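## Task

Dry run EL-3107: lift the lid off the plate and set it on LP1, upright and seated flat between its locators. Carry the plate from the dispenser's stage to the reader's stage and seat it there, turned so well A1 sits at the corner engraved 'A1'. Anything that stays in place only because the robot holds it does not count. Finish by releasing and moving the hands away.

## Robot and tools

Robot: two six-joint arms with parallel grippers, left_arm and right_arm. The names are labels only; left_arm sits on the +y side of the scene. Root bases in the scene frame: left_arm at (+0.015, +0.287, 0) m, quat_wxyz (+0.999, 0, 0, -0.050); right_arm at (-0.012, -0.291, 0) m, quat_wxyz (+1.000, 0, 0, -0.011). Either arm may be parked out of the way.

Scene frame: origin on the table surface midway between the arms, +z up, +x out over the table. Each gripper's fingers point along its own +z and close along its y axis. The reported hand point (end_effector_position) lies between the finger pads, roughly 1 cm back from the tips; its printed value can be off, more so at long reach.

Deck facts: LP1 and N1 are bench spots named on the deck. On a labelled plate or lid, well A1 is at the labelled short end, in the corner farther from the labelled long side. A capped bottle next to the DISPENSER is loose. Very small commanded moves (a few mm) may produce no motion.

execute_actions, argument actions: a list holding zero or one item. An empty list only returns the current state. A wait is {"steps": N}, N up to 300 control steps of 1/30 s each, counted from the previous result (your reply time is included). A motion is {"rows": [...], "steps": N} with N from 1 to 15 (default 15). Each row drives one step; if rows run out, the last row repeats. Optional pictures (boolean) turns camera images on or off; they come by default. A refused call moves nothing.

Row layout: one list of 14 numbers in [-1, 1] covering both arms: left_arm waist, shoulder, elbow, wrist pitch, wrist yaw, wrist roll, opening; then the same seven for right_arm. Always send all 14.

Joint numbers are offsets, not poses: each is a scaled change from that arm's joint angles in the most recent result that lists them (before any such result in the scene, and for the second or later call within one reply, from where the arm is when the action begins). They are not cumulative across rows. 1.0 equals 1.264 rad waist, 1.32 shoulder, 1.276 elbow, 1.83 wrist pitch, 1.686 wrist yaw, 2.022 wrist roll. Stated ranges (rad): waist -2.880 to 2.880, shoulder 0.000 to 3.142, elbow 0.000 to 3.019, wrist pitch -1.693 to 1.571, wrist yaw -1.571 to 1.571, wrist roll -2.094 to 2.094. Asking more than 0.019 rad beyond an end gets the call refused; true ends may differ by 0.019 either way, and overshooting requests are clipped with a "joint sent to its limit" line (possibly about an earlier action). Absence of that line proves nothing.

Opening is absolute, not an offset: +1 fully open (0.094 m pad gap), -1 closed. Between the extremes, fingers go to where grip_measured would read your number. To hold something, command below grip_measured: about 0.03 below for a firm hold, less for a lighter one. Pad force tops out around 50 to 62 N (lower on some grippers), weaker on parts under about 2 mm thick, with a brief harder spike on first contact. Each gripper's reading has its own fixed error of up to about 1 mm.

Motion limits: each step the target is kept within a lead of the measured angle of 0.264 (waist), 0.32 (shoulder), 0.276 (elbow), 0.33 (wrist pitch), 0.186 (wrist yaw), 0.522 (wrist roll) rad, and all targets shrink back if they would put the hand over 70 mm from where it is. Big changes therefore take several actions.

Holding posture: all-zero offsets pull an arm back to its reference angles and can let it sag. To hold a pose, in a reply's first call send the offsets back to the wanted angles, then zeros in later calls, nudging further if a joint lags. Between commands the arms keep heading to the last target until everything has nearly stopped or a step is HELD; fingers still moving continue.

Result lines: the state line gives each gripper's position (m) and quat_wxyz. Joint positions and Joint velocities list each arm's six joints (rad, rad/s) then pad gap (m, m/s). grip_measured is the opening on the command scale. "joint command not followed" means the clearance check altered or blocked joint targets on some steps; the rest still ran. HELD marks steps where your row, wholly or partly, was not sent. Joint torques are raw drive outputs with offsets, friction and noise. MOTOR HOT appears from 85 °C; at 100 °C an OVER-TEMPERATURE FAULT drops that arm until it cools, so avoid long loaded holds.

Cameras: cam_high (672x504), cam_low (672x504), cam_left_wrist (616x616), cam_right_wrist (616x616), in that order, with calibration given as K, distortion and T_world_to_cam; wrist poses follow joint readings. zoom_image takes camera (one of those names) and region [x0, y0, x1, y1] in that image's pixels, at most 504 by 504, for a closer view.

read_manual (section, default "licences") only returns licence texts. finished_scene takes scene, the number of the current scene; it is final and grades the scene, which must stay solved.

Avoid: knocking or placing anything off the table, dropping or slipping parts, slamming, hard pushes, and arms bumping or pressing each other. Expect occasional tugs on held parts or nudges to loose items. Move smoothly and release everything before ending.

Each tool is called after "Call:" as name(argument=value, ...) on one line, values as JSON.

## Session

Call:
execute_actions(actions=[])

Scene clock: 0.00 s of 9600.00 s.
left_arm: end_effector_position=(+0.2157, +0.0933, +0.3676) grip_measured=+1.000 end_effector_quat_wxyz=(+0.037, -0.188, +0.971, -0.146) | right_arm: end_effector_position=(+0.3968, -0.4524, +0.2919) grip_measured=+1.000 end_effector_quat_wxyz=(-0.034, -0.508, +0.860, -0.033)
Joint positions: left_arm=[-0.586  0.935  1.275 -1.636  0.128 -1.087  0.094] | right_arm=[-0.316  1.484  1.545 -1.626  0.095 -1.404  0.094]
Joint velocities: left_arm=[-0.005 -0.015 -0.022  0.002 -0.037 -0.007  0.   ] | right_arm=[-0.015 -0.005  0.007 -0.012 -0.007 -0.007  0.   ]
Joint torques (N m, as the arm reports them, + toward a larger angle): no reading
Motor temperatures (°C, as the motors report them): left_arm=[32 31 33 32 31 30] | right_arm=[31 30 31 29 32 31]
camera_calibration (this result's frames):
cam_left_wrist: T_world_to_cam=[[0.353851, -0.889188, 0.290058, -0.0982492], [-0.82063, -0.146373, 0.552396, -0.00491818], [-0.448727, -0.433496, -0.781489, 0.553172], [0, 0, 0, 1]] pos_world=[0.278953, 0.151716, 0.463513]
cam_right_wrist: T_world_to_cam=[[0.876617, -0.481157, 0.00559274, -0.567087], [-0.363361, -0.654296, 0.663223, -0.340567], [-0.315455, -0.583425, -0.748401, 0.206859], [0, 0, 0, 1]] pos_world=[0.438623, -0.375003, 0.383857]

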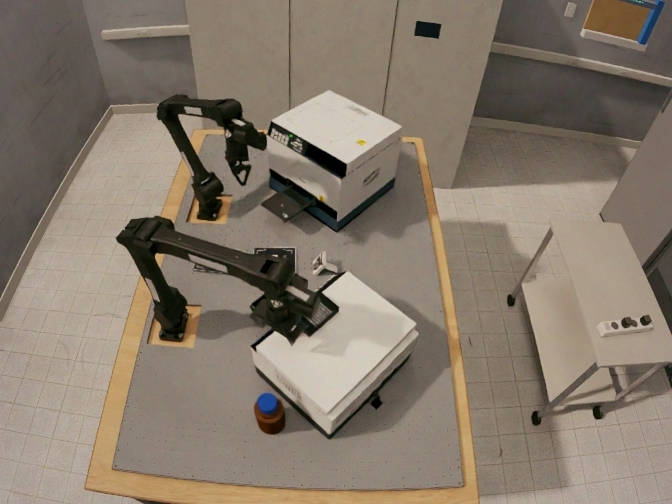

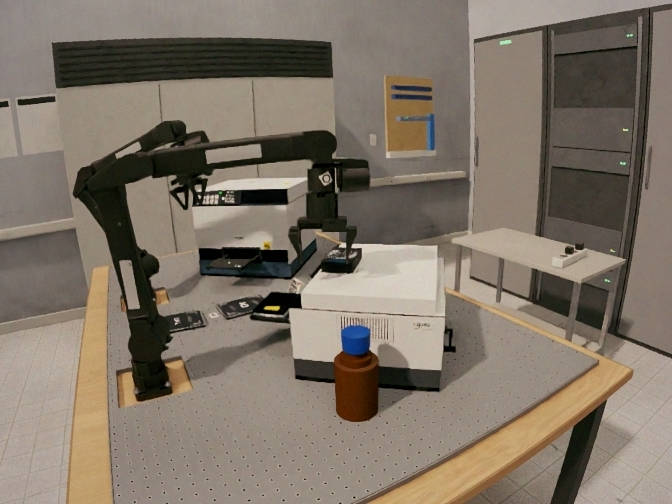

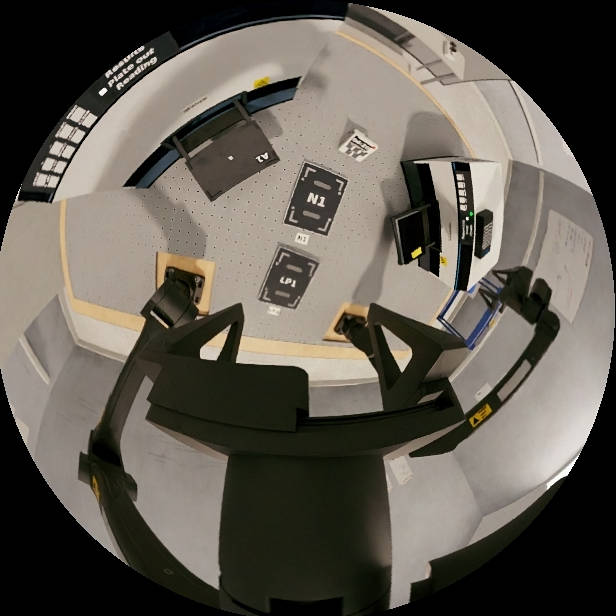

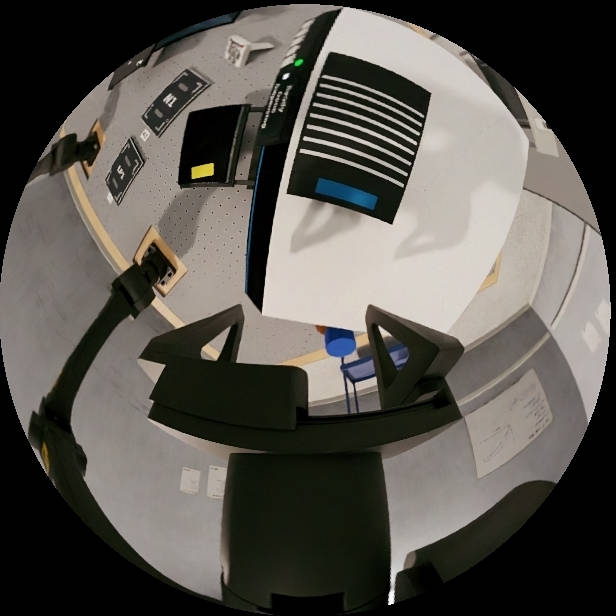

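Call:
zoom_image(camera="cam_low", region=[235, 275, 305, 330])

Call:
zoom_image(camera="cam_left_wrist", region=[170, 90, 470, 320])

Call:
zoom_image(camera="cam_right_wrist", region=[160, 80, 290, 200])

Region (235, 275, 305, 330) of cam_low's 672x504 image, scaled by 7.200, with more detail than that image has; it fills the top 396 rows of this view, and the rest is white.

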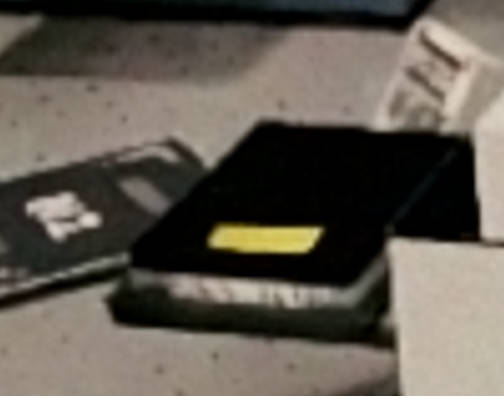

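Region (170, 90, 470, 320) of cam_left_wrist's 616x616 image, scaled by 1.680, with more detail than that image has; it fills the top 386 rows of this view, and the rest is white.

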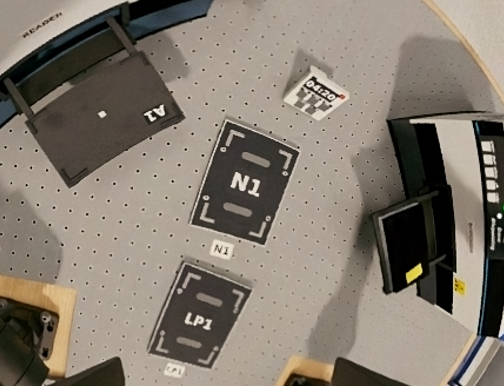

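Region (160, 80, 290, 200) of cam_right_wrist's 616x616 image, scaled by 3.877, with more detail than that image has; it fills the top 465 rows of this view, and the rest is white.

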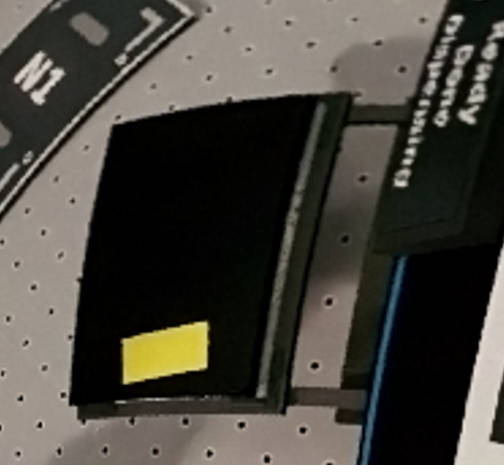

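Call:
execute_actions(actions=[])

Scene clock: 3.03 s of 9600.00 s.
left_arm: end_effector_position=(+0.2157, +0.0933, +0.3676) grip_measured=+1.000 end_effector_quat_wxyz=(+0.037, -0.188, +0.971, -0.146) | right_arm: end_effector_position=(+0.3968, -0.4524, +0.2919) grip_measured=+1.000 end_effector_quat_wxyz=(-0.034, -0.508, +0.860, -0.033)
Joint positions: left_arm=[-0.586  0.935  1.275 -1.636  0.128 -1.087  0.094] | right_arm=[-0.316  1.484  1.545 -1.626  0.095 -1.404  0.094]
Joint velocities: left_arm=[ 0.005  0.005 -0.002 -0.002  0.007  0.022  0.   ] | right_arm=[ 0.005  0.015 -0.017  0.012  0.007  0.037  0.   ]
Joint torques (N m, as the arm reports them, + toward a larger angle): left_arm=[ 1.94 -4.28 11.91  0.97 -0.15  0.07] | right_arm=[-0.42 -9.75 12.11  0.88  0.    0.08]
Motor temperatures (°C, as the motors report them): left_arm=[32 31 33 32 31 30] | right_arm=[31 30 32 29 32 31]
Steps of this call (steps 1 to 90: nothing new was sent; then 0.03 s passed at rest). Readings (joint positions):
1: left_arm=[-0.586 0.935 1.275 -1.636 0.128 -1.087] | right_arm=[-0.316 1.484 1.545 -1.626 0.095 -1.404]
2: left_arm=[-0.586 0.935 1.275 -1.636 0.128 -1.087] | right_arm=[-0.316 1.484 1.545 -1.626 0.095 -1.404]
4: left_arm=[-0.586 0.935 1.275 -1.636 0.128 -1.087] | right_arm=[-0.316 1.484 1.545 -1.626 0.095 -1.404]
8: left_arm=[-0.586 0.935 1.275 -1.636 0.128 -1.087] | right_arm=[-0.316 1.484 1.545 -1.626 0.095 -1.404]
90: the state above
camera_calibration (this result's frames):
cam_left_wrist: T_world_to_cam=[[0.353851, -0.889188, 0.290058, -0.0982492], [-0.82063, -0.146373, 0.552396, -0.00491818], [-0.448727, -0.433496, -0.781489, 0.553172], [0, 0, 0, 1]] pos_world=[0.278953, 0.151716, 0.463513]
cam_right_wrist: T_world_to_cam=[[0.876617, -0.481157, 0.00559274, -0.567087], [-0.363361, -0.654296, 0.663223, -0.340567], [-0.315455, -0.583425, -0.748401, 0.206859], [0, 0, 0, 1]] pos_world=[0.438623, -0.375003, 0.383857]

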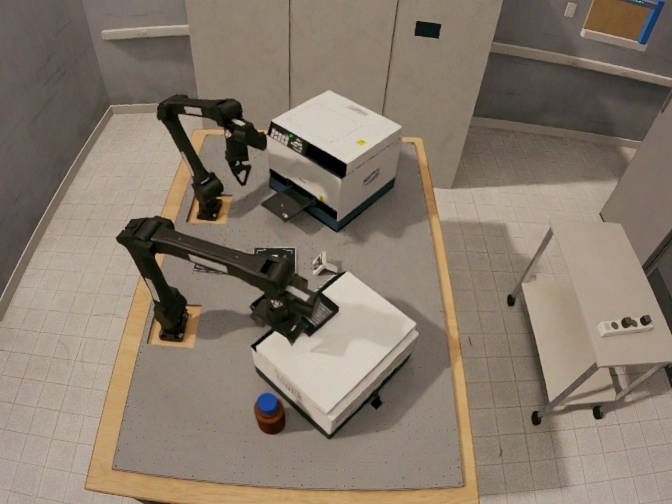

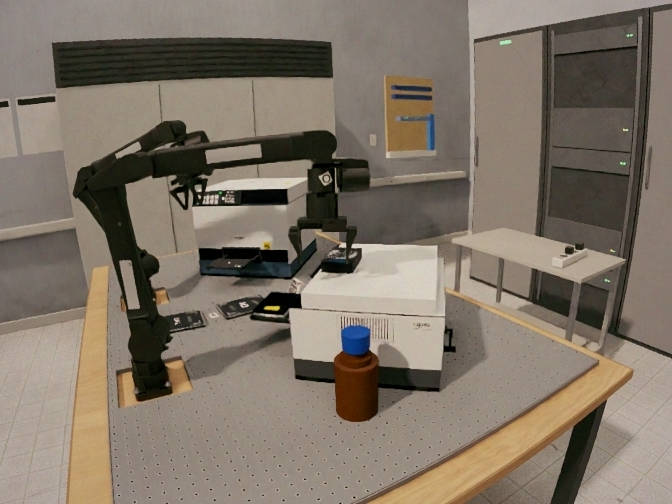

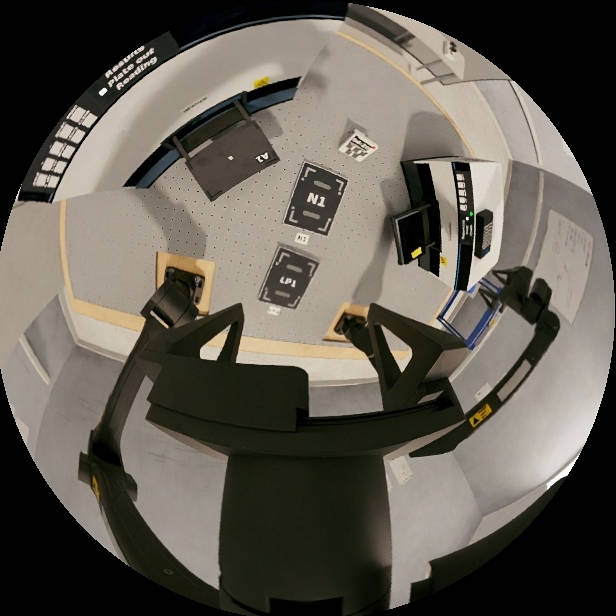

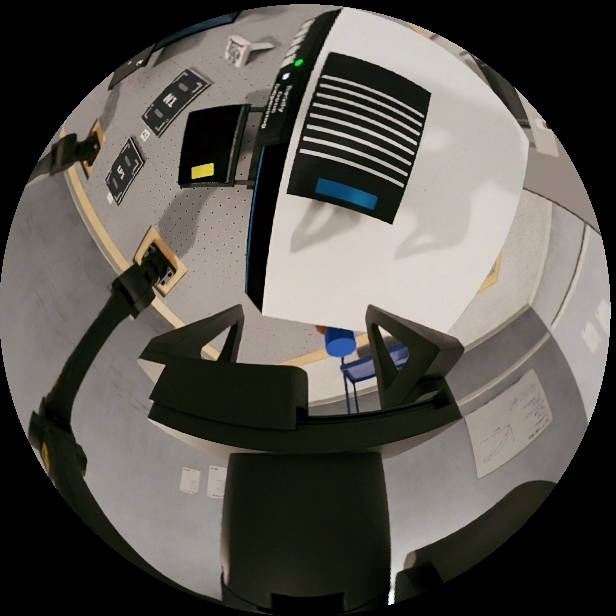

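Call:
execute_actions(actions=[{"rows":[[-0.1,0,0,0,-0.076,0.3,1,0,-0.2,0,0,0,0,1],[-0.2,0,0,0,-0.076,0.6,1,0,-0.4,0,0,0,0,1],[-0.252,0,0,0,-0.076,0.9,1,0,-0.617,-0.1,0,0,0,1]]}], pictures=false)

Call:
execute_actions(actions=[{"steps":30}], pictures=false)

Call:
execute_actions(actions=[{"rows":[[0,0.35,0.3,0,0,0.295,1,-0.533,0,-0.17,0,0,0,1]]}], pictures=false)

Call:
execute_actions(actions=[{"steps":30}], pictures=false)

Scene clock: 5.37 s of 9600.00 s.
left_arm: end_effector_position=(+0.1600, +0.0493, +0.3662) grip_measured=+1.000 end_effector_quat_wxyz=(+0.129, +0.622, +0.771, -0.047) | right_arm: end_effector_position=(+0.2512, -0.4013, +0.4434) grip_measured=+1.000 end_effector_quat_wxyz=(+0.116, -0.484, +0.842, -0.209)
Joint positions: left_arm=[-0.919  0.935  1.275 -1.636  0.002  0.338  0.094] | right_arm=[-0.316  0.908  1.431 -1.62   0.095 -1.404  0.094]
Joint velocities: left_arm=[-0.015  0.005  0.007 -0.012 -0.022  2.63   0.   ] | right_arm=[-0.005 -1.568  0.007  0.022 -0.037  0.081  0.   ]
Joint torques (N m, as the arm reports them, + toward a larger angle): left_arm=[ 2.21 -4.68  9.87  0.72 -0.23  0.09] | right_arm=[-0.38 -2.53  8.78  1.6   0.    0.12]
Motor temperatures (°C, as the motors report them): left_arm=[32 31 34 32 31 30] | right_arm=[31 30 32 29 32 31]
Steps of this call (steps 1 to 55: nothing new was sent; steps 56 to 70: all 15 steps of this action). Readings (joint positions):
56: left_arm=[-0.596 0.935 1.275 -1.636 0.072 -1.019] | right_arm=[-0.316 1.478 1.545 -1.625 0.095 -1.404]
57: left_arm=[-0.627 0.935 1.275 -1.636 0.020 -0.921] | right_arm=[-0.316 1.468 1.538 -1.624 0.095 -1.404]
59: left_arm=[-0.760 0.935 1.275 -1.636 0.000 -0.729] | right_arm=[-0.316 1.414 1.503 -1.620 0.095 -1.404]
63: left_arm=[-0.929 0.935 1.275 -1.636 0.005 -0.337] | right_arm=[-0.316 1.248 1.439 -1.620 0.095 -1.404]
70: the state above

Scene clock: 6.37 s of 9600.00 s.
left_arm: end_effector_position=(+0.1600, +0.0493, +0.3662) grip_measured=+1.000 end_effector_quat_wxyz=(+0.135, +0.758, +0.638, -0.021) | right_arm: end_effector_position=(+0.1774, -0.3754, +0.4872) grip_measured=+1.000 end_effector_quat_wxyz=(+0.181, -0.465, +0.819, -0.284)
Joint positions: left_arm=[-0.919  0.935  1.275 -1.636  0.002  0.723  0.094] | right_arm=[-0.316  0.679  1.415 -1.626  0.095 -1.404  0.094]
Joint velocities: left_arm=[-0.015 -0.005  0.007  0.002  0.007  0.007  0.   ] | right_arm=[-0.015 -0.015  0.002 -0.002 -0.037 -0.037  0.   ]
Joint torques (N m, as the arm reports them, + toward a larger angle): left_arm=[ 2.51 -4.54  9.75  0.89 -0.18  0.12] | right_arm=[-0.39  1.41  8.77  2.11  0.    0.13]
Motor temperatures (°C, as the motors report them): left_arm=[32 31 34 32 31 30] | right_arm=[31 30 32 29 32 31]
Steps of this call (steps 1 to 30: the robot went on to your last target). Readings (joint positions):
1: left_arm=[-0.919 0.935 1.275 -1.636 0.002 0.416] | right_arm=[-0.316 0.856 1.431 -1.620 0.095 -1.404]
2: left_arm=[-0.919 0.935 1.275 -1.636 0.002 0.478] | right_arm=[-0.316 0.802 1.431 -1.620 0.095 -1.404]
4: left_arm=[-0.919 0.935 1.275 -1.636 0.002 0.567] | right_arm=[-0.316 0.702 1.431 -1.620 0.095 -1.404]
8: left_arm=[-0.919 0.935 1.275 -1.636 0.002 0.660] | right_arm=[-0.316 0.593 1.431 -1.626 0.095 -1.404]
30: the state above

Scene clock: 6.87 s of 9600.00 s.
left_arm: end_effector_position=(+0.2474, -0.0928, +0.3380) grip_measured=+1.000 end_effector_quat_wxyz=(+0.056, +0.908, +0.414, +0.006) | right_arm: end_effector_position=(+0.0838, -0.4835, +0.3802) grip_measured=+1.000 end_effector_quat_wxyz=(+0.030, -0.172, +0.960, -0.218)
Joint positions: left_arm=[-0.919  1.445  1.622 -1.636  0.002  1.267  0.094] | right_arm=[-1.006  0.693  1.177 -1.622  0.098 -1.404  0.094]
Joint velocities: left_arm=[-0.005 -0.015 -0.012 -0.007 -0.007  0.344  0.   ] | right_arm=[ 0.073 -0.063 -0.002 -0.002  0.037  0.007  0.   ]
Joint torques (N m, as the arm reports them, + toward a larger angle): left_arm=[  1.55 -15.22  12.93   0.39  -0.08   0.12] | right_arm=[ 0.18  0.27 11.18  1.54 -0.1   0.11]
Motor temperatures (°C, as the motors report them): left_arm=[32 31 34 32 31 30] | right_arm=[31 30 33 29 32 31]
Steps of this call (steps 1 to 15: all 15 steps of this action). Readings (joint positions):
1: left_arm=[-0.919 0.946 1.284 -1.639 0.002 0.765] | right_arm=[-0.329 0.678 1.401 -1.623 0.091 -1.404]
2: left_arm=[-0.919 0.972 1.317 -1.645 0.002 0.824] | right_arm=[-0.375 0.669 1.369 -1.620 0.090 -1.404]
4: left_arm=[-0.919 1.062 1.410 -1.645 0.002 0.929] | right_arm=[-0.513 0.660 1.278 -1.621 0.090 -1.404]
8: left_arm=[-0.919 1.271 1.579 -1.645 0.002 1.105] | right_arm=[-0.869 0.687 1.179 -1.622 0.093 -1.404]
15: the state above

Scene clock: 7.87 s of 9600.00 s.
left_arm: end_effector_position=(+0.2433, -0.0861, +0.3532) grip_measured=+1.000 end_effector_quat_wxyz=(+0.074, +0.916, +0.394, +0.010) | right_arm: end_effector_position=(+0.0841, -0.4825, +0.3808) grip_measured=+1.000 end_effector_quat_wxyz=(+0.031, -0.174, +0.960, -0.219)
Joint positions: left_arm=[-0.919  1.408  1.622 -1.636  0.002  1.311  0.094] | right_arm=[-1.002  0.689  1.177 -1.622  0.098 -1.404  0.094]
Joint velocities: left_arm=[-0.005  0.005  0.002 -0.002 -0.037 -0.051  0.   ] | right_arm=[ 0.005 -0.015 -0.002  0.002  0.051 -0.037  0.   ]
Joint torques (N m, as the arm reports them, + toward a larger angle): left_arm=[  0.68 -12.69  12.82   0.42  -0.07   0.13] | right_arm=[ 0.6   0.11 11.16  1.54 -0.12  0.12]
Motor temperatures (°C, as the motors report them): left_arm=[32 31 34 32 31 30] | right_arm=[31 30 33 29 32 31]
Steps of this call (steps 1 to 30: the robot went on to your last target). Readings (joint positions):
1: left_arm=[-0.919 1.444 1.622 -1.636 0.002 1.276] | right_arm=[-1.003 0.691 1.177 -1.622 0.098 -1.404]
2: left_arm=[-0.919 1.438 1.622 -1.636 0.002 1.283] | right_arm=[-1.002 0.690 1.177 -1.622 0.098 -1.404]
4: left_arm=[-0.919 1.427 1.622 -1.636 0.002 1.293] | right_arm=[-1.002 0.689 1.177 -1.622 0.098 -1.404]
8: left_arm=[-0.919 1.411 1.622 -1.636 0.002 1.304] | right_arm=[-1.002 0.689 1.177 -1.622 0.098 -1.404]
30: the state above
All arms were judged still, so your last target was given up. Only a new action makes them travel on or press farther. Fingers that are still opening or closing keep moving.

Target 1.95, 1.985(+.04), −1.58; elbow first.

Call:
execute_actions(actions=[{"rows":[[0.005,0.03,0.06,0,0,0.01,1,0,0,0,0,0,0,1],[0.01,0.06,0.12,0,0,0.012,1,0,0,0,0,0,0,1],[0.015,0.09,0.18,0,0,0.012,1,0,0,0,0,0,0,1],[0.02,0.12,0.24,0,0,0.012,1,0,0,0,0,0,0,1],[0.02,0.16,0.29,0.01,0,0.012,1,0,0,0,0,0,0,1],[0.02,0.2,0.315,0.02,0,0.012,1,0,0,0,0,0,0,1],[0.02,0.24,0.315,0.03,0,0.012,1,0,0,0,0,0,0,1],[0.02,0.28,0.315,0.035,0,0.012,1,0,0,0,0,0,0,1],[0.02,0.31,0.315,0.035,0,0.012,1,0,0,0,0,0,0,1],[0.02,0.34,0.315,0.035,0,0.012,1,0,0,0,0,0,0,1],[0.02,0.365,0.315,0.035,0,0.012,1,0,0,0,0,0,0,1],[0.02,0.385,0.315,0.035,0,0.012,1,0,0,0,0,0,0,1],[0.02,0.4,0.315,0.035,0,0.012,1,0,0,0,0,0,0,1]]}], pictures=false)

Call:
execute_actions(actions=[{"steps":20}])

Scene clock: 9.50 s of 9600.00 s.
left_arm: end_effector_position=(+0.3248, -0.2125, +0.3216) grip_measured=+1.000 end_effector_quat_wxyz=(+0.089, +0.916, +0.390, +0.013) | right_arm: end_effector_position=(+0.0841, -0.4825, +0.3808) grip_measured=+1.000 end_effector_quat_wxyz=(+0.031, -0.174, +0.960, -0.219)
Joint positions: left_arm=[-0.914  1.787  1.991 -1.594  0.002  1.322  0.094] | right_arm=[-1.002  0.689  1.177 -1.622  0.098 -1.404  0.094]
Joint velocities: left_arm=[-0.015  0.913 -0.007  0.002  0.051 -0.081  0.   ] | right_arm=[-0.015 -0.005  0.002  0.007  0.066  0.007  0.   ]
Joint torques (N m, as the arm reports them, + toward a larger angle): left_arm=[  3.01 -13.95  11.82   1.18  -0.04   0.07] | right_arm=[-0.39  0.79  9.47  1.73  0.    0.12]
Motor temperatures (°C, as the motors report them): left_arm=[32 31 34 32 31 30] | right_arm=[31 30 33 29 32 31]
Steps of this call (steps 1 to 34: nothing new was sent; steps 35 to 49: all 15 steps of this action). Readings (joint positions):
35: left_arm=[-0.919 1.409 1.624 -1.636 0.002 1.312] | right_arm=[-1.002 0.689 1.177 -1.622 0.098 -1.404]
36: left_arm=[-0.919 1.416 1.637 -1.638 0.002 1.315] | right_arm=[-1.002 0.689 1.177 -1.622 0.098 -1.404]
38: left_arm=[-0.919 1.459 1.724 -1.641 0.002 1.320] | right_arm=[-1.002 0.689 1.177 -1.622 0.098 -1.404]
42: left_arm=[-0.914 1.601 1.963 -1.611 0.002 1.322] | right_arm=[-1.002 0.689 1.177 -1.622 0.098 -1.404]
49: the state above

Scene clock: 10.17 s of 9600.00 s.
left_arm: end_effector_position=(+0.3415, -0.2337, +0.2222) grip_measured=+1.000 end_effector_quat_wxyz=(+0.010, +0.920, +0.393, +0.001) | right_arm: end_effector_position=(+0.0841, -0.4825, +0.3808) grip_measured=+1.000 end_effector_quat_wxyz=(+0.031, -0.174, +0.960, -0.219)
Joint positions: left_arm=[-0.909  1.958  1.991 -1.584  0.002  1.326  0.094] | right_arm=[-1.002  0.689  1.177 -1.622  0.098 -1.404  0.094]
Joint velocities: left_arm=[-0.005  0.005 -0.007  0.002 -0.007 -0.037  0.   ] | right_arm=[-0.005 -0.015 -0.017 -0.002 -0.022  0.037  0.   ]
Joint torques (N m, as the arm reports them, + toward a larger angle): left_arm=[  2.75 -20.83  12.88   0.88  -0.01   0.1 ] | right_arm=[-0.38  0.8   9.48  1.72  0.    0.12]
Motor temperatures (°C, as the motors report them): left_arm=[32 31 34 32 31 30] | right_arm=[31 30 33 29 32 31]
Steps of this call (steps 1 to 20: the robot went on to your last target). Readings (joint positions):
1: left_arm=[-0.914 1.818 1.991 -1.594 0.002 1.323] | right_arm=[-1.002 0.689 1.177 -1.622 0.098 -1.404]
2: left_arm=[-0.913 1.850 1.991 -1.592 0.002 1.323] | right_arm=[-1.002 0.689 1.177 -1.622 0.098 -1.404]
4: left_arm=[-0.913 1.909 1.991 -1.587 0.002 1.324] | right_arm=[-1.002 0.689 1.177 -1.622 0.098 -1.404]
8: left_arm=[-0.910 1.975 1.991 -1.584 0.002 1.325] | right_arm=[-1.002 0.689 1.177 -1.622 0.098 -1.404]
20: the state above
camera_calibration (this result's frames):
cam_left_wrist: T_world_to_cam=[[-0.721053, 0.692388, -0.0261167, 0.415567], [0.549616, 0.594509, 0.586926, -0.171683], [0.421907, 0.40885, -0.80922, 0.259923], [0, 0, 0, 1]] pos_world=[0.284342, -0.291936, 0.321953]
cam_right_wrist: T_world_to_cam=[[0.325528, -0.848608, 0.417008, -0.595587], [-0.832468, -0.048092, 0.551981, -0.158505], [-0.448361, -0.526831, -0.722095, 0.185697], [0, 0, 0, 1]] pos_world=[0.145189, -0.415212, 0.469947]

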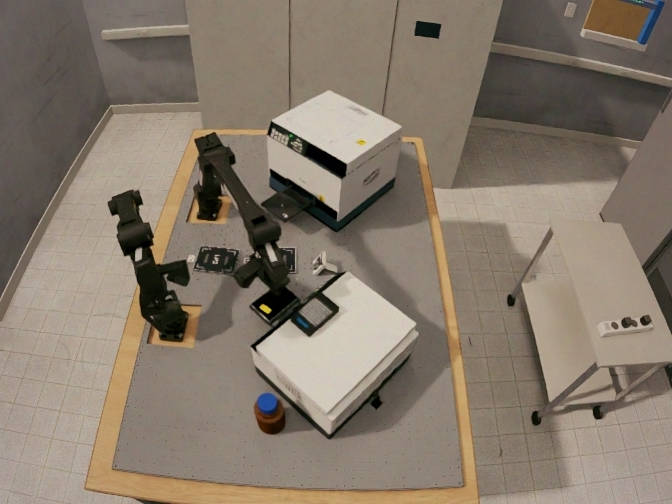

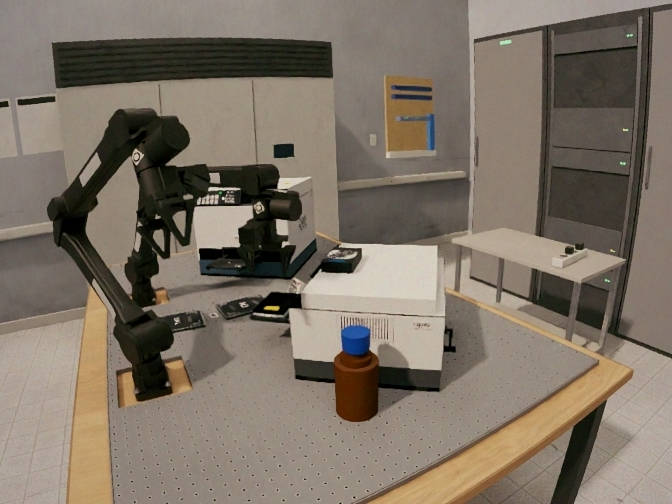

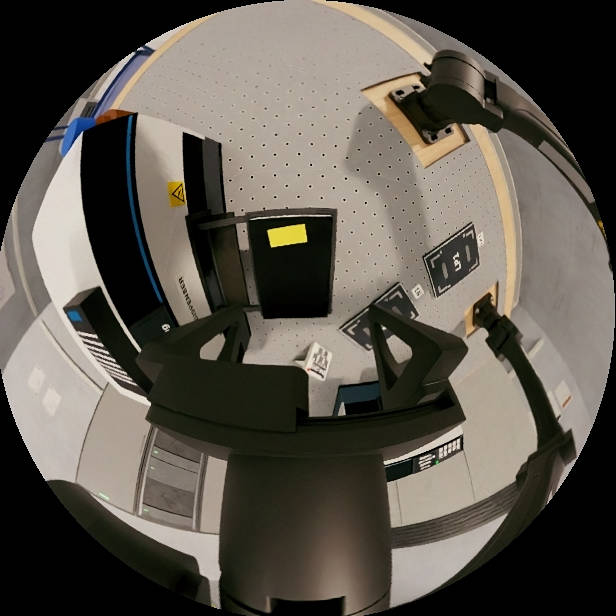

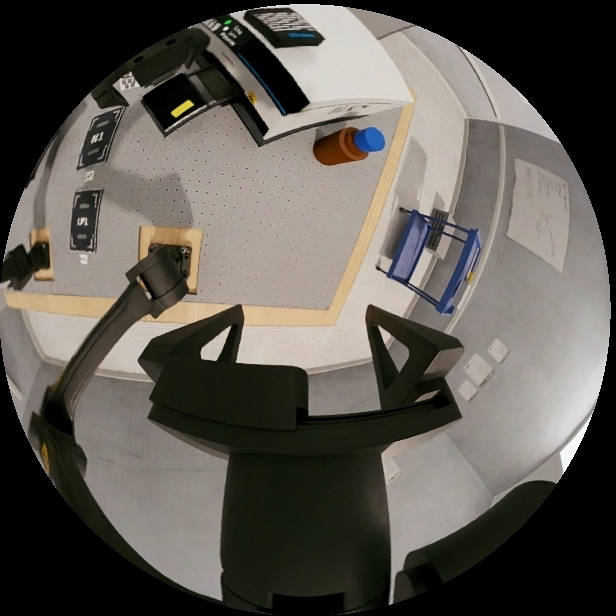

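Call:
execute_actions(actions=[{"rows":[[0.005,0.01,-0.015,0.015,0,-0.005,1,0,0,0,0,0,0,1],[0.01,0.02,-0.03,0.03,0,-0.01,1,0,0,0,0,0,0,1],[0.014,0.03,-0.045,0.05,0,-0.01,1,0,0,0,0,0,0,1],[0.014,0.04,-0.06,0.065,0,-0.01,1,0,0,0,0,0,0,1],[0.014,0.045,-0.068,0.077,0,-0.01,1,0,0,0,0,0,0,1]]}])

Call:
zoom_image(camera="cam_left_wrist", region=[200,170,420,380])

Scene clock: 12.73 s of 9600.00 s.
left_arm: end_effector_position=(+0.3479, -0.2416, +0.1573) grip_measured=+1.000 end_effector_quat_wxyz=(+0.002, +0.917, +0.398, -0.001) | right_arm: end_effector_position=(+0.0841, -0.4825, +0.3808) grip_measured=+1.000 end_effector_quat_wxyz=(+0.031, -0.174, +0.960, -0.219)
Joint positions: left_arm=[-0.907  2.009  1.901 -1.459  0.002  1.315  0.094] | right_arm=[-1.002  0.689  1.177 -1.622  0.098 -1.404  0.094]
Joint velocities: left_arm=[-0.015  0.005  0.012 -0.002 -0.037 -0.051  0.   ] | right_arm=[ 0.005 -0.005 -0.007 -0.007 -0.022 -0.022  0.   ]
Joint torques (N m, as the arm reports them, + toward a larger angle): left_arm=[  2.92 -19.03  10.09   1.07  -0.07  -0.03] | right_arm=[-0.38  0.77  9.48  1.72  0.    0.12]
Motor temperatures (°C, as the motors report them): left_arm=[32 31 35 32 31 30] | right_arm=[31 30 33 29 32 31]
Steps of this call (steps 1 to 15: the robot went on to your last target; steps 16 to 62: nothing new was sent; steps 63 to 77: all 15 steps of this action). Readings (joint positions):
63: left_arm=[-0.909 1.958 1.989 -1.582 0.002 1.326] | right_arm=[-1.002 0.689 1.177 -1.622 0.098 -1.404]
64: left_arm=[-0.909 1.958 1.984 -1.573 0.002 1.324] | right_arm=[-1.002 0.689 1.177 -1.622 0.098 -1.404]
66: left_arm=[-0.909 1.958 1.961 -1.533 0.002 1.321] | right_arm=[-1.002 0.689 1.177 -1.622 0.098 -1.404]
70: left_arm=[-0.908 1.978 1.914 -1.469 0.002 1.317] | right_arm=[-1.002 0.689 1.177 -1.622 0.098 -1.404]
77: the state above
camera_calibration (this result's frames):
cam_left_wrist: T_world_to_cam=[[-0.729874, 0.683506, -0.0101719, 0.422405], [0.547359, 0.593275, 0.590273, -0.132437], [0.40949, 0.425257, -0.807139, 0.215913], [0, 0, 0, 1]] pos_world=[0.292379, -0.301963, 0.256743]
cam_right_wrist: T_world_to_cam=[[0.325528, -0.848608, 0.417008, -0.595587], [-0.832468, -0.048092, 0.551981, -0.158505], [-0.448361, -0.526831, -0.722095, 0.185697], [0, 0, 0, 1]] pos_world=[0.145189, -0.415212, 0.469947]

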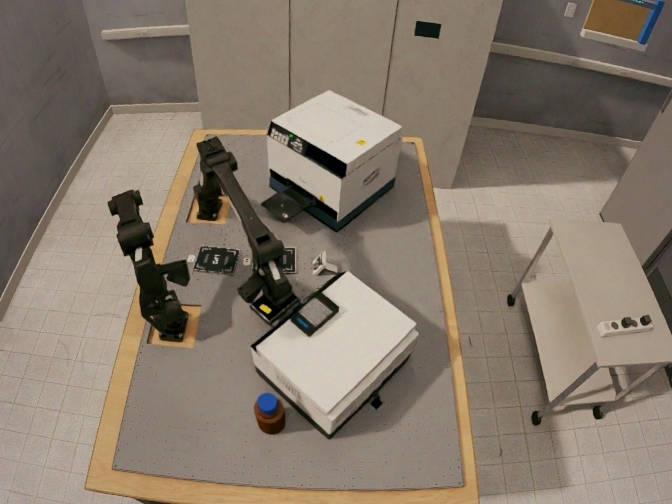

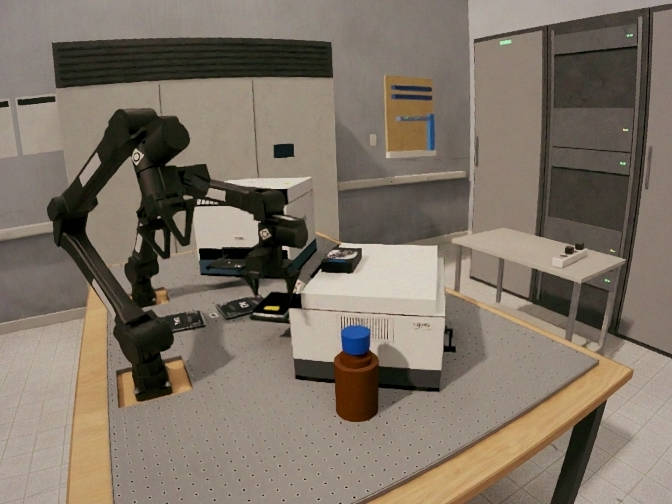

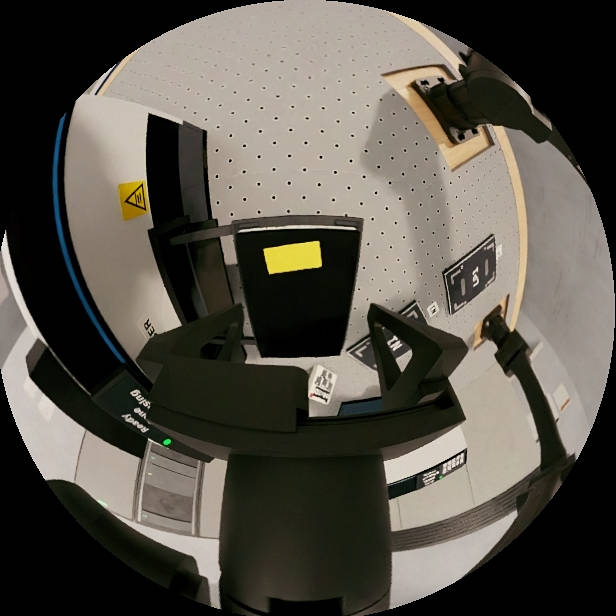

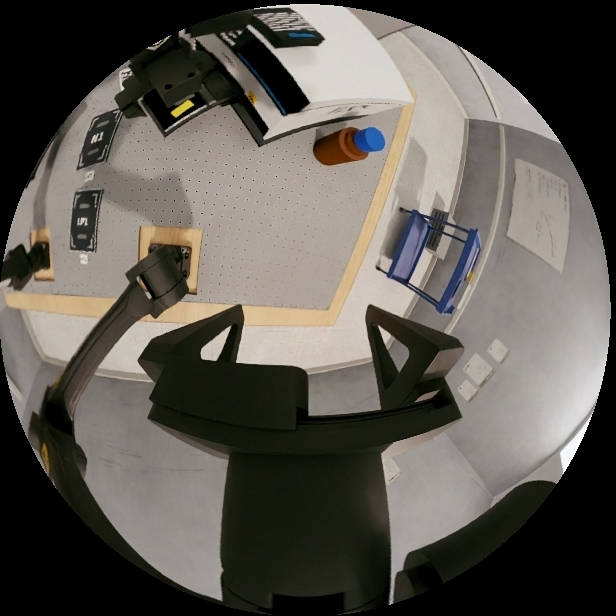

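Region (200, 170, 420, 380) of cam_left_wrist's 616x616 image, scaled by 2.291, with more detail than that image has; it fills the top 481 rows of this view, and the rest is white.

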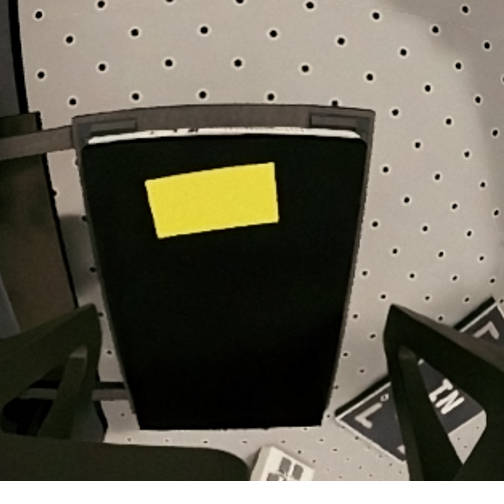

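Call:
execute_actions(actions=[{"rows":[[0.012,0.012,0,0.008,0,0,1,0,0,0,0,0,0,1],[0.012,0.03,0,0.018,0,0,1,0,0,0,0,0,0,1]]}])

Call:
zoom_image(camera="cam_left_wrist", region=[200,170,420,380])

Scene clock: 14.33 s of 9600.00 s.
left_arm: end_effector_position=(+0.3504, -0.2455, +0.1511) grip_measured=+1.000 end_effector_quat_wxyz=(+0.005, +0.917, +0.399, -0.000) | right_arm: end_effector_position=(+0.0841, -0.4825, +0.3808) grip_measured=+1.000 end_effector_quat_wxyz=(+0.031, -0.174, +0.960, -0.219)
Joint positions: left_arm=[-0.907  2.019  1.901 -1.441  0.002  1.315  0.094] | right_arm=[-1.002  0.689  1.177 -1.622  0.098 -1.404  0.094]
Joint velocities: left_arm=[ 0.005 -0.005 -0.007 -0.002 -0.022  0.007  0.   ] | right_arm=[ 0.005  0.005  0.012 -0.007 -0.051  0.037  0.   ]
Joint torques (N m, as the arm reports them, + toward a larger angle): left_arm=[  2.83 -17.78   9.69   0.54  -0.01   0.07] | right_arm=[-0.41  0.83  9.47  1.72  0.    0.12]
Motor temperatures (°C, as the motors report them): left_arm=[32 31 35 32 31 30] | right_arm=[31 30 33 29 32 31]
Steps of this call (steps 1 to 15: the robot went on to your last target; steps 16 to 33: nothing new was sent; steps 34 to 48: all 15 steps of this action). Readings (joint positions):
34: left_arm=[-0.907 2.009 1.901 -1.459 0.002 1.315] | right_arm=[-1.002 0.689 1.177 -1.622 0.098 -1.404]
35: left_arm=[-0.907 2.010 1.901 -1.457 0.002 1.315] | right_arm=[-1.002 0.689 1.177 -1.622 0.098 -1.404]
37: left_arm=[-0.907 2.011 1.901 -1.447 0.002 1.315] | right_arm=[-1.002 0.689 1.177 -1.622 0.098 -1.404]
41: left_arm=[-0.907 2.016 1.901 -1.442 0.002 1.315] | right_arm=[-1.002 0.689 1.177 -1.622 0.098 -1.404]
48: the state above
camera_calibration (this result's frames):
cam_left_wrist: T_world_to_cam=[[-0.730082, 0.683144, -0.0171842, 0.427796], [0.54485, 0.597095, 0.58874, -0.125774], [0.412455, 0.420466, -0.808139, 0.209482], [0, 0, 0, 1]] pos_world=[0.294452, -0.305227, 0.25069]
cam_right_wrist: T_world_to_cam=[[0.325528, -0.848608, 0.417008, -0.595587], [-0.832468, -0.048092, 0.551981, -0.158505], [-0.448361, -0.526831, -0.722095, 0.185697], [0, 0, 0, 1]] pos_world=[0.145189, -0.415212, 0.469947]

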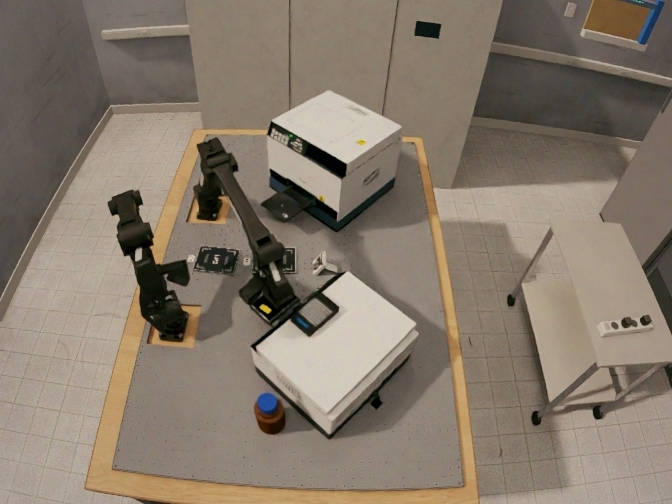

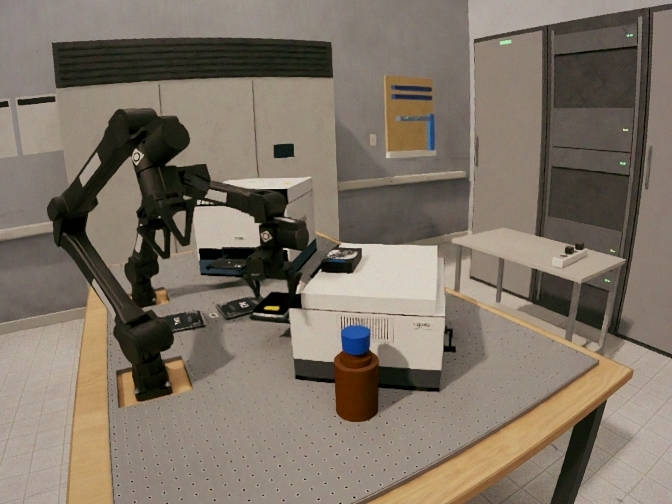

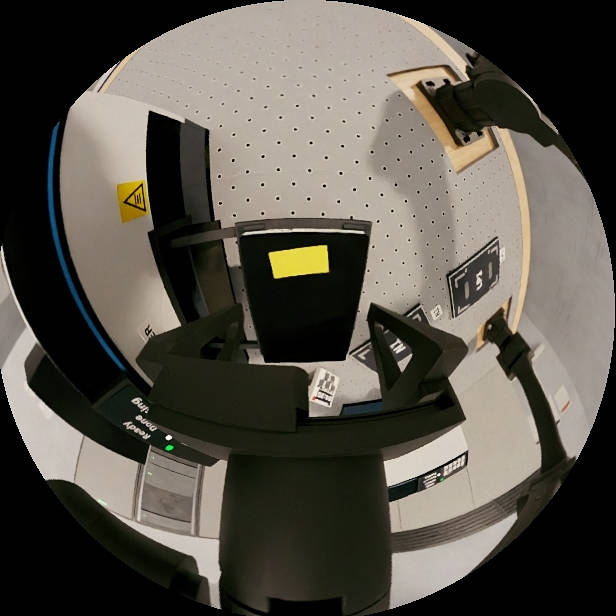

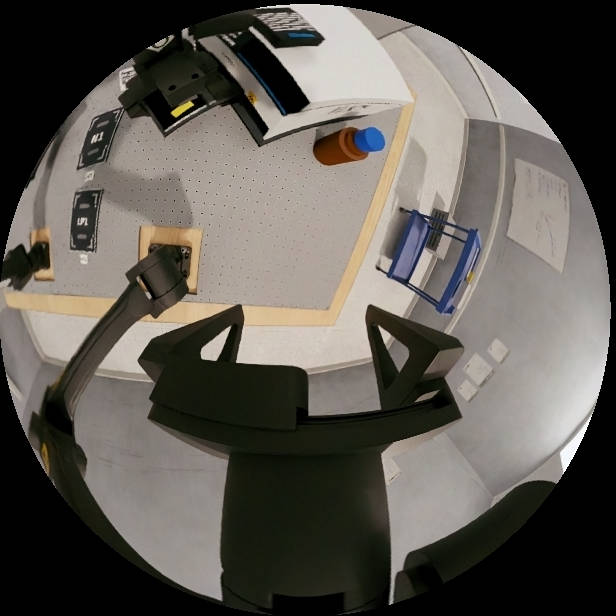

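Region (200, 170, 420, 380) of cam_left_wrist's 616x616 image, scaled by 2.291, with more detail than that image has; it fills the top 481 rows of this view, and the rest is white.

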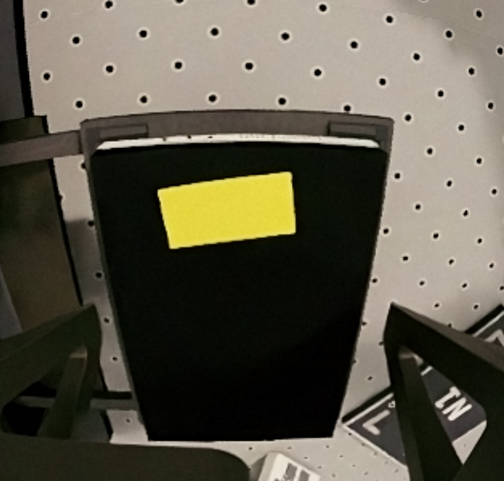

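Call:
execute_actions(actions=[{"rows":[[0,0.012,-0.01,0.008,0,0,1,0,0,0,0,0,0,1],[0,0.028,-0.018,0.016,0,0,1,0,0,0,0,0,0,1],[0,0.028,-0.025,0.022,0,0,1,0,0,0,0,0,0,1]]}])

Call:
zoom_image(camera="cam_left_wrist", region=[200,170,420,380])

Scene clock: 15.63 s of 9600.00 s.
left_arm: end_effector_position=(+0.3489, -0.2432, +0.1326) grip_measured=+1.000 end_effector_quat_wxyz=(-0.003, +0.917, +0.399, -0.001) | right_arm: end_effector_position=(+0.0841, -0.4825, +0.3808) grip_measured=+1.000 end_effector_quat_wxyz=(+0.031, -0.174, +0.960, -0.219)
Joint positions: left_arm=[-0.907  2.031  1.871 -1.417  0.002  1.315  0.094] | right_arm=[-1.002  0.689  1.177 -1.622  0.098 -1.404  0.094]
Joint velocities: left_arm=[-0.005  0.005 -0.017 -0.017  0.037 -0.022  0.   ] | right_arm=[-0.005 -0.005 -0.007  0.007 -0.081 -0.037  0.   ]
Joint torques (N m, as the arm reports them, + toward a larger angle): left_arm=[  1.41 -18.45   9.36   0.76  -0.05   0.02] | right_arm=[-0.41  0.77  9.47  1.73  0.    0.12]
Motor temperatures (°C, as the motors report them): left_arm=[32 31 35 32 31 30] | right_arm=[31 30 33 29 32 31]
Steps of this call (steps 1 to 15: the robot went on to your last target; steps 16 to 24: nothing new was sent; steps 25 to 39: all 15 steps of this action). Readings (joint positions):
25: left_arm=[-0.907 2.019 1.900 -1.441 0.002 1.315] | right_arm=[-1.002 0.689 1.177 -1.622 0.098 -1.404]
26: left_arm=[-0.907 2.019 1.897 -1.439 0.002 1.315] | right_arm=[-1.002 0.689 1.177 -1.622 0.098 -1.404]
28: left_arm=[-0.907 2.019 1.887 -1.426 0.002 1.315] | right_arm=[-1.002 0.689 1.177 -1.622 0.098 -1.404]
32: left_arm=[-0.907 2.027 1.872 -1.418 0.002 1.315] | right_arm=[-1.002 0.689 1.177 -1.622 0.098 -1.404]
39: the state above
camera_calibration (this result's frames):
cam_left_wrist: T_world_to_cam=[[-0.730163, 0.683273, -0.000941963, 0.422802], [0.550147, 0.588718, 0.592241, -0.119849], [0.405217, 0.431914, -0.80576, 0.19923], [0, 0, 0, 1]] pos_world=[0.293918, -0.304382, 0.231909]
cam_right_wrist: T_world_to_cam=[[0.325528, -0.848608, 0.417008, -0.595587], [-0.832468, -0.048092, 0.551981, -0.158505], [-0.448361, -0.526831, -0.722095, 0.185697], [0, 0, 0, 1]] pos_world=[0.145189, -0.415212, 0.469947]

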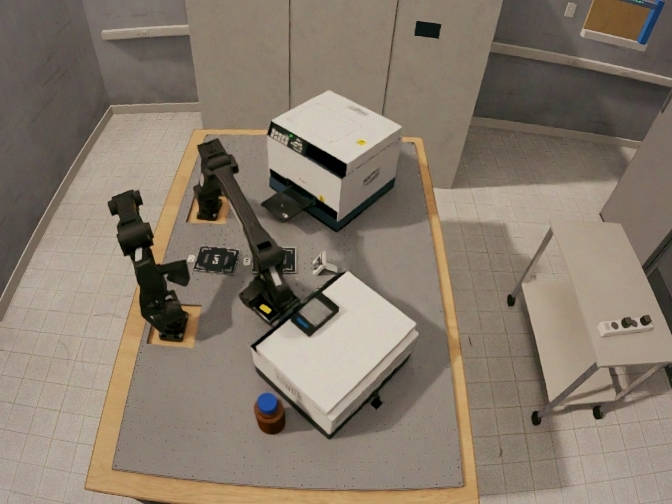

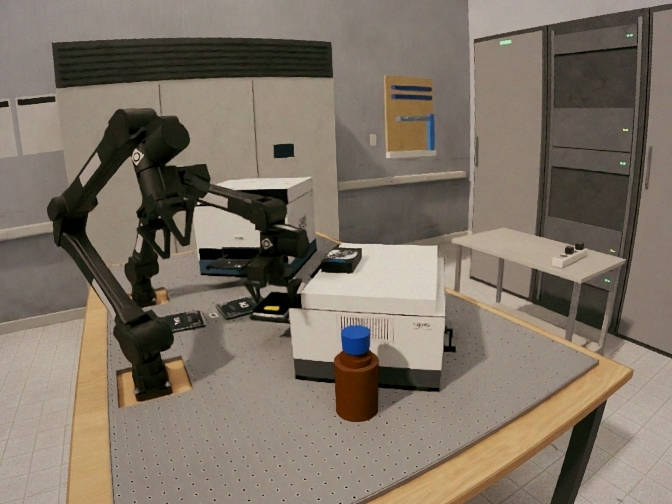

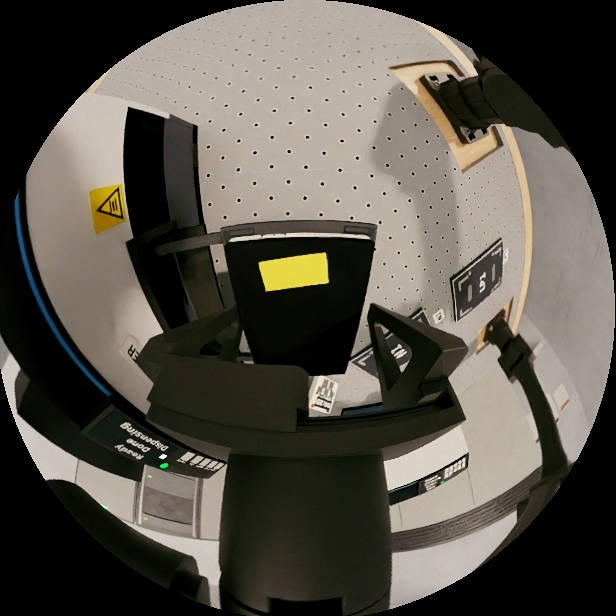

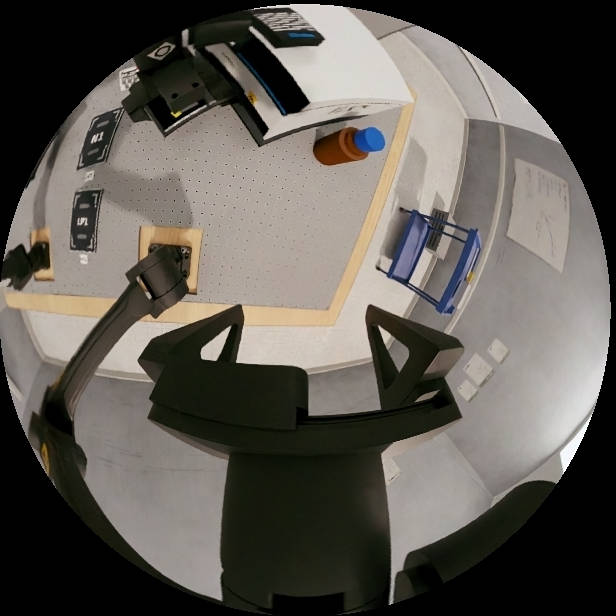

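Region (200, 170, 420, 380) of cam_left_wrist's 616x616 image, scaled by 2.291, with more detail than that image has; it fills the top 481 rows of this view, and the rest is white.

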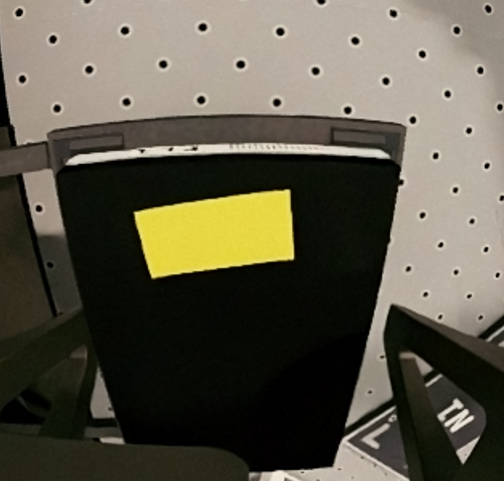

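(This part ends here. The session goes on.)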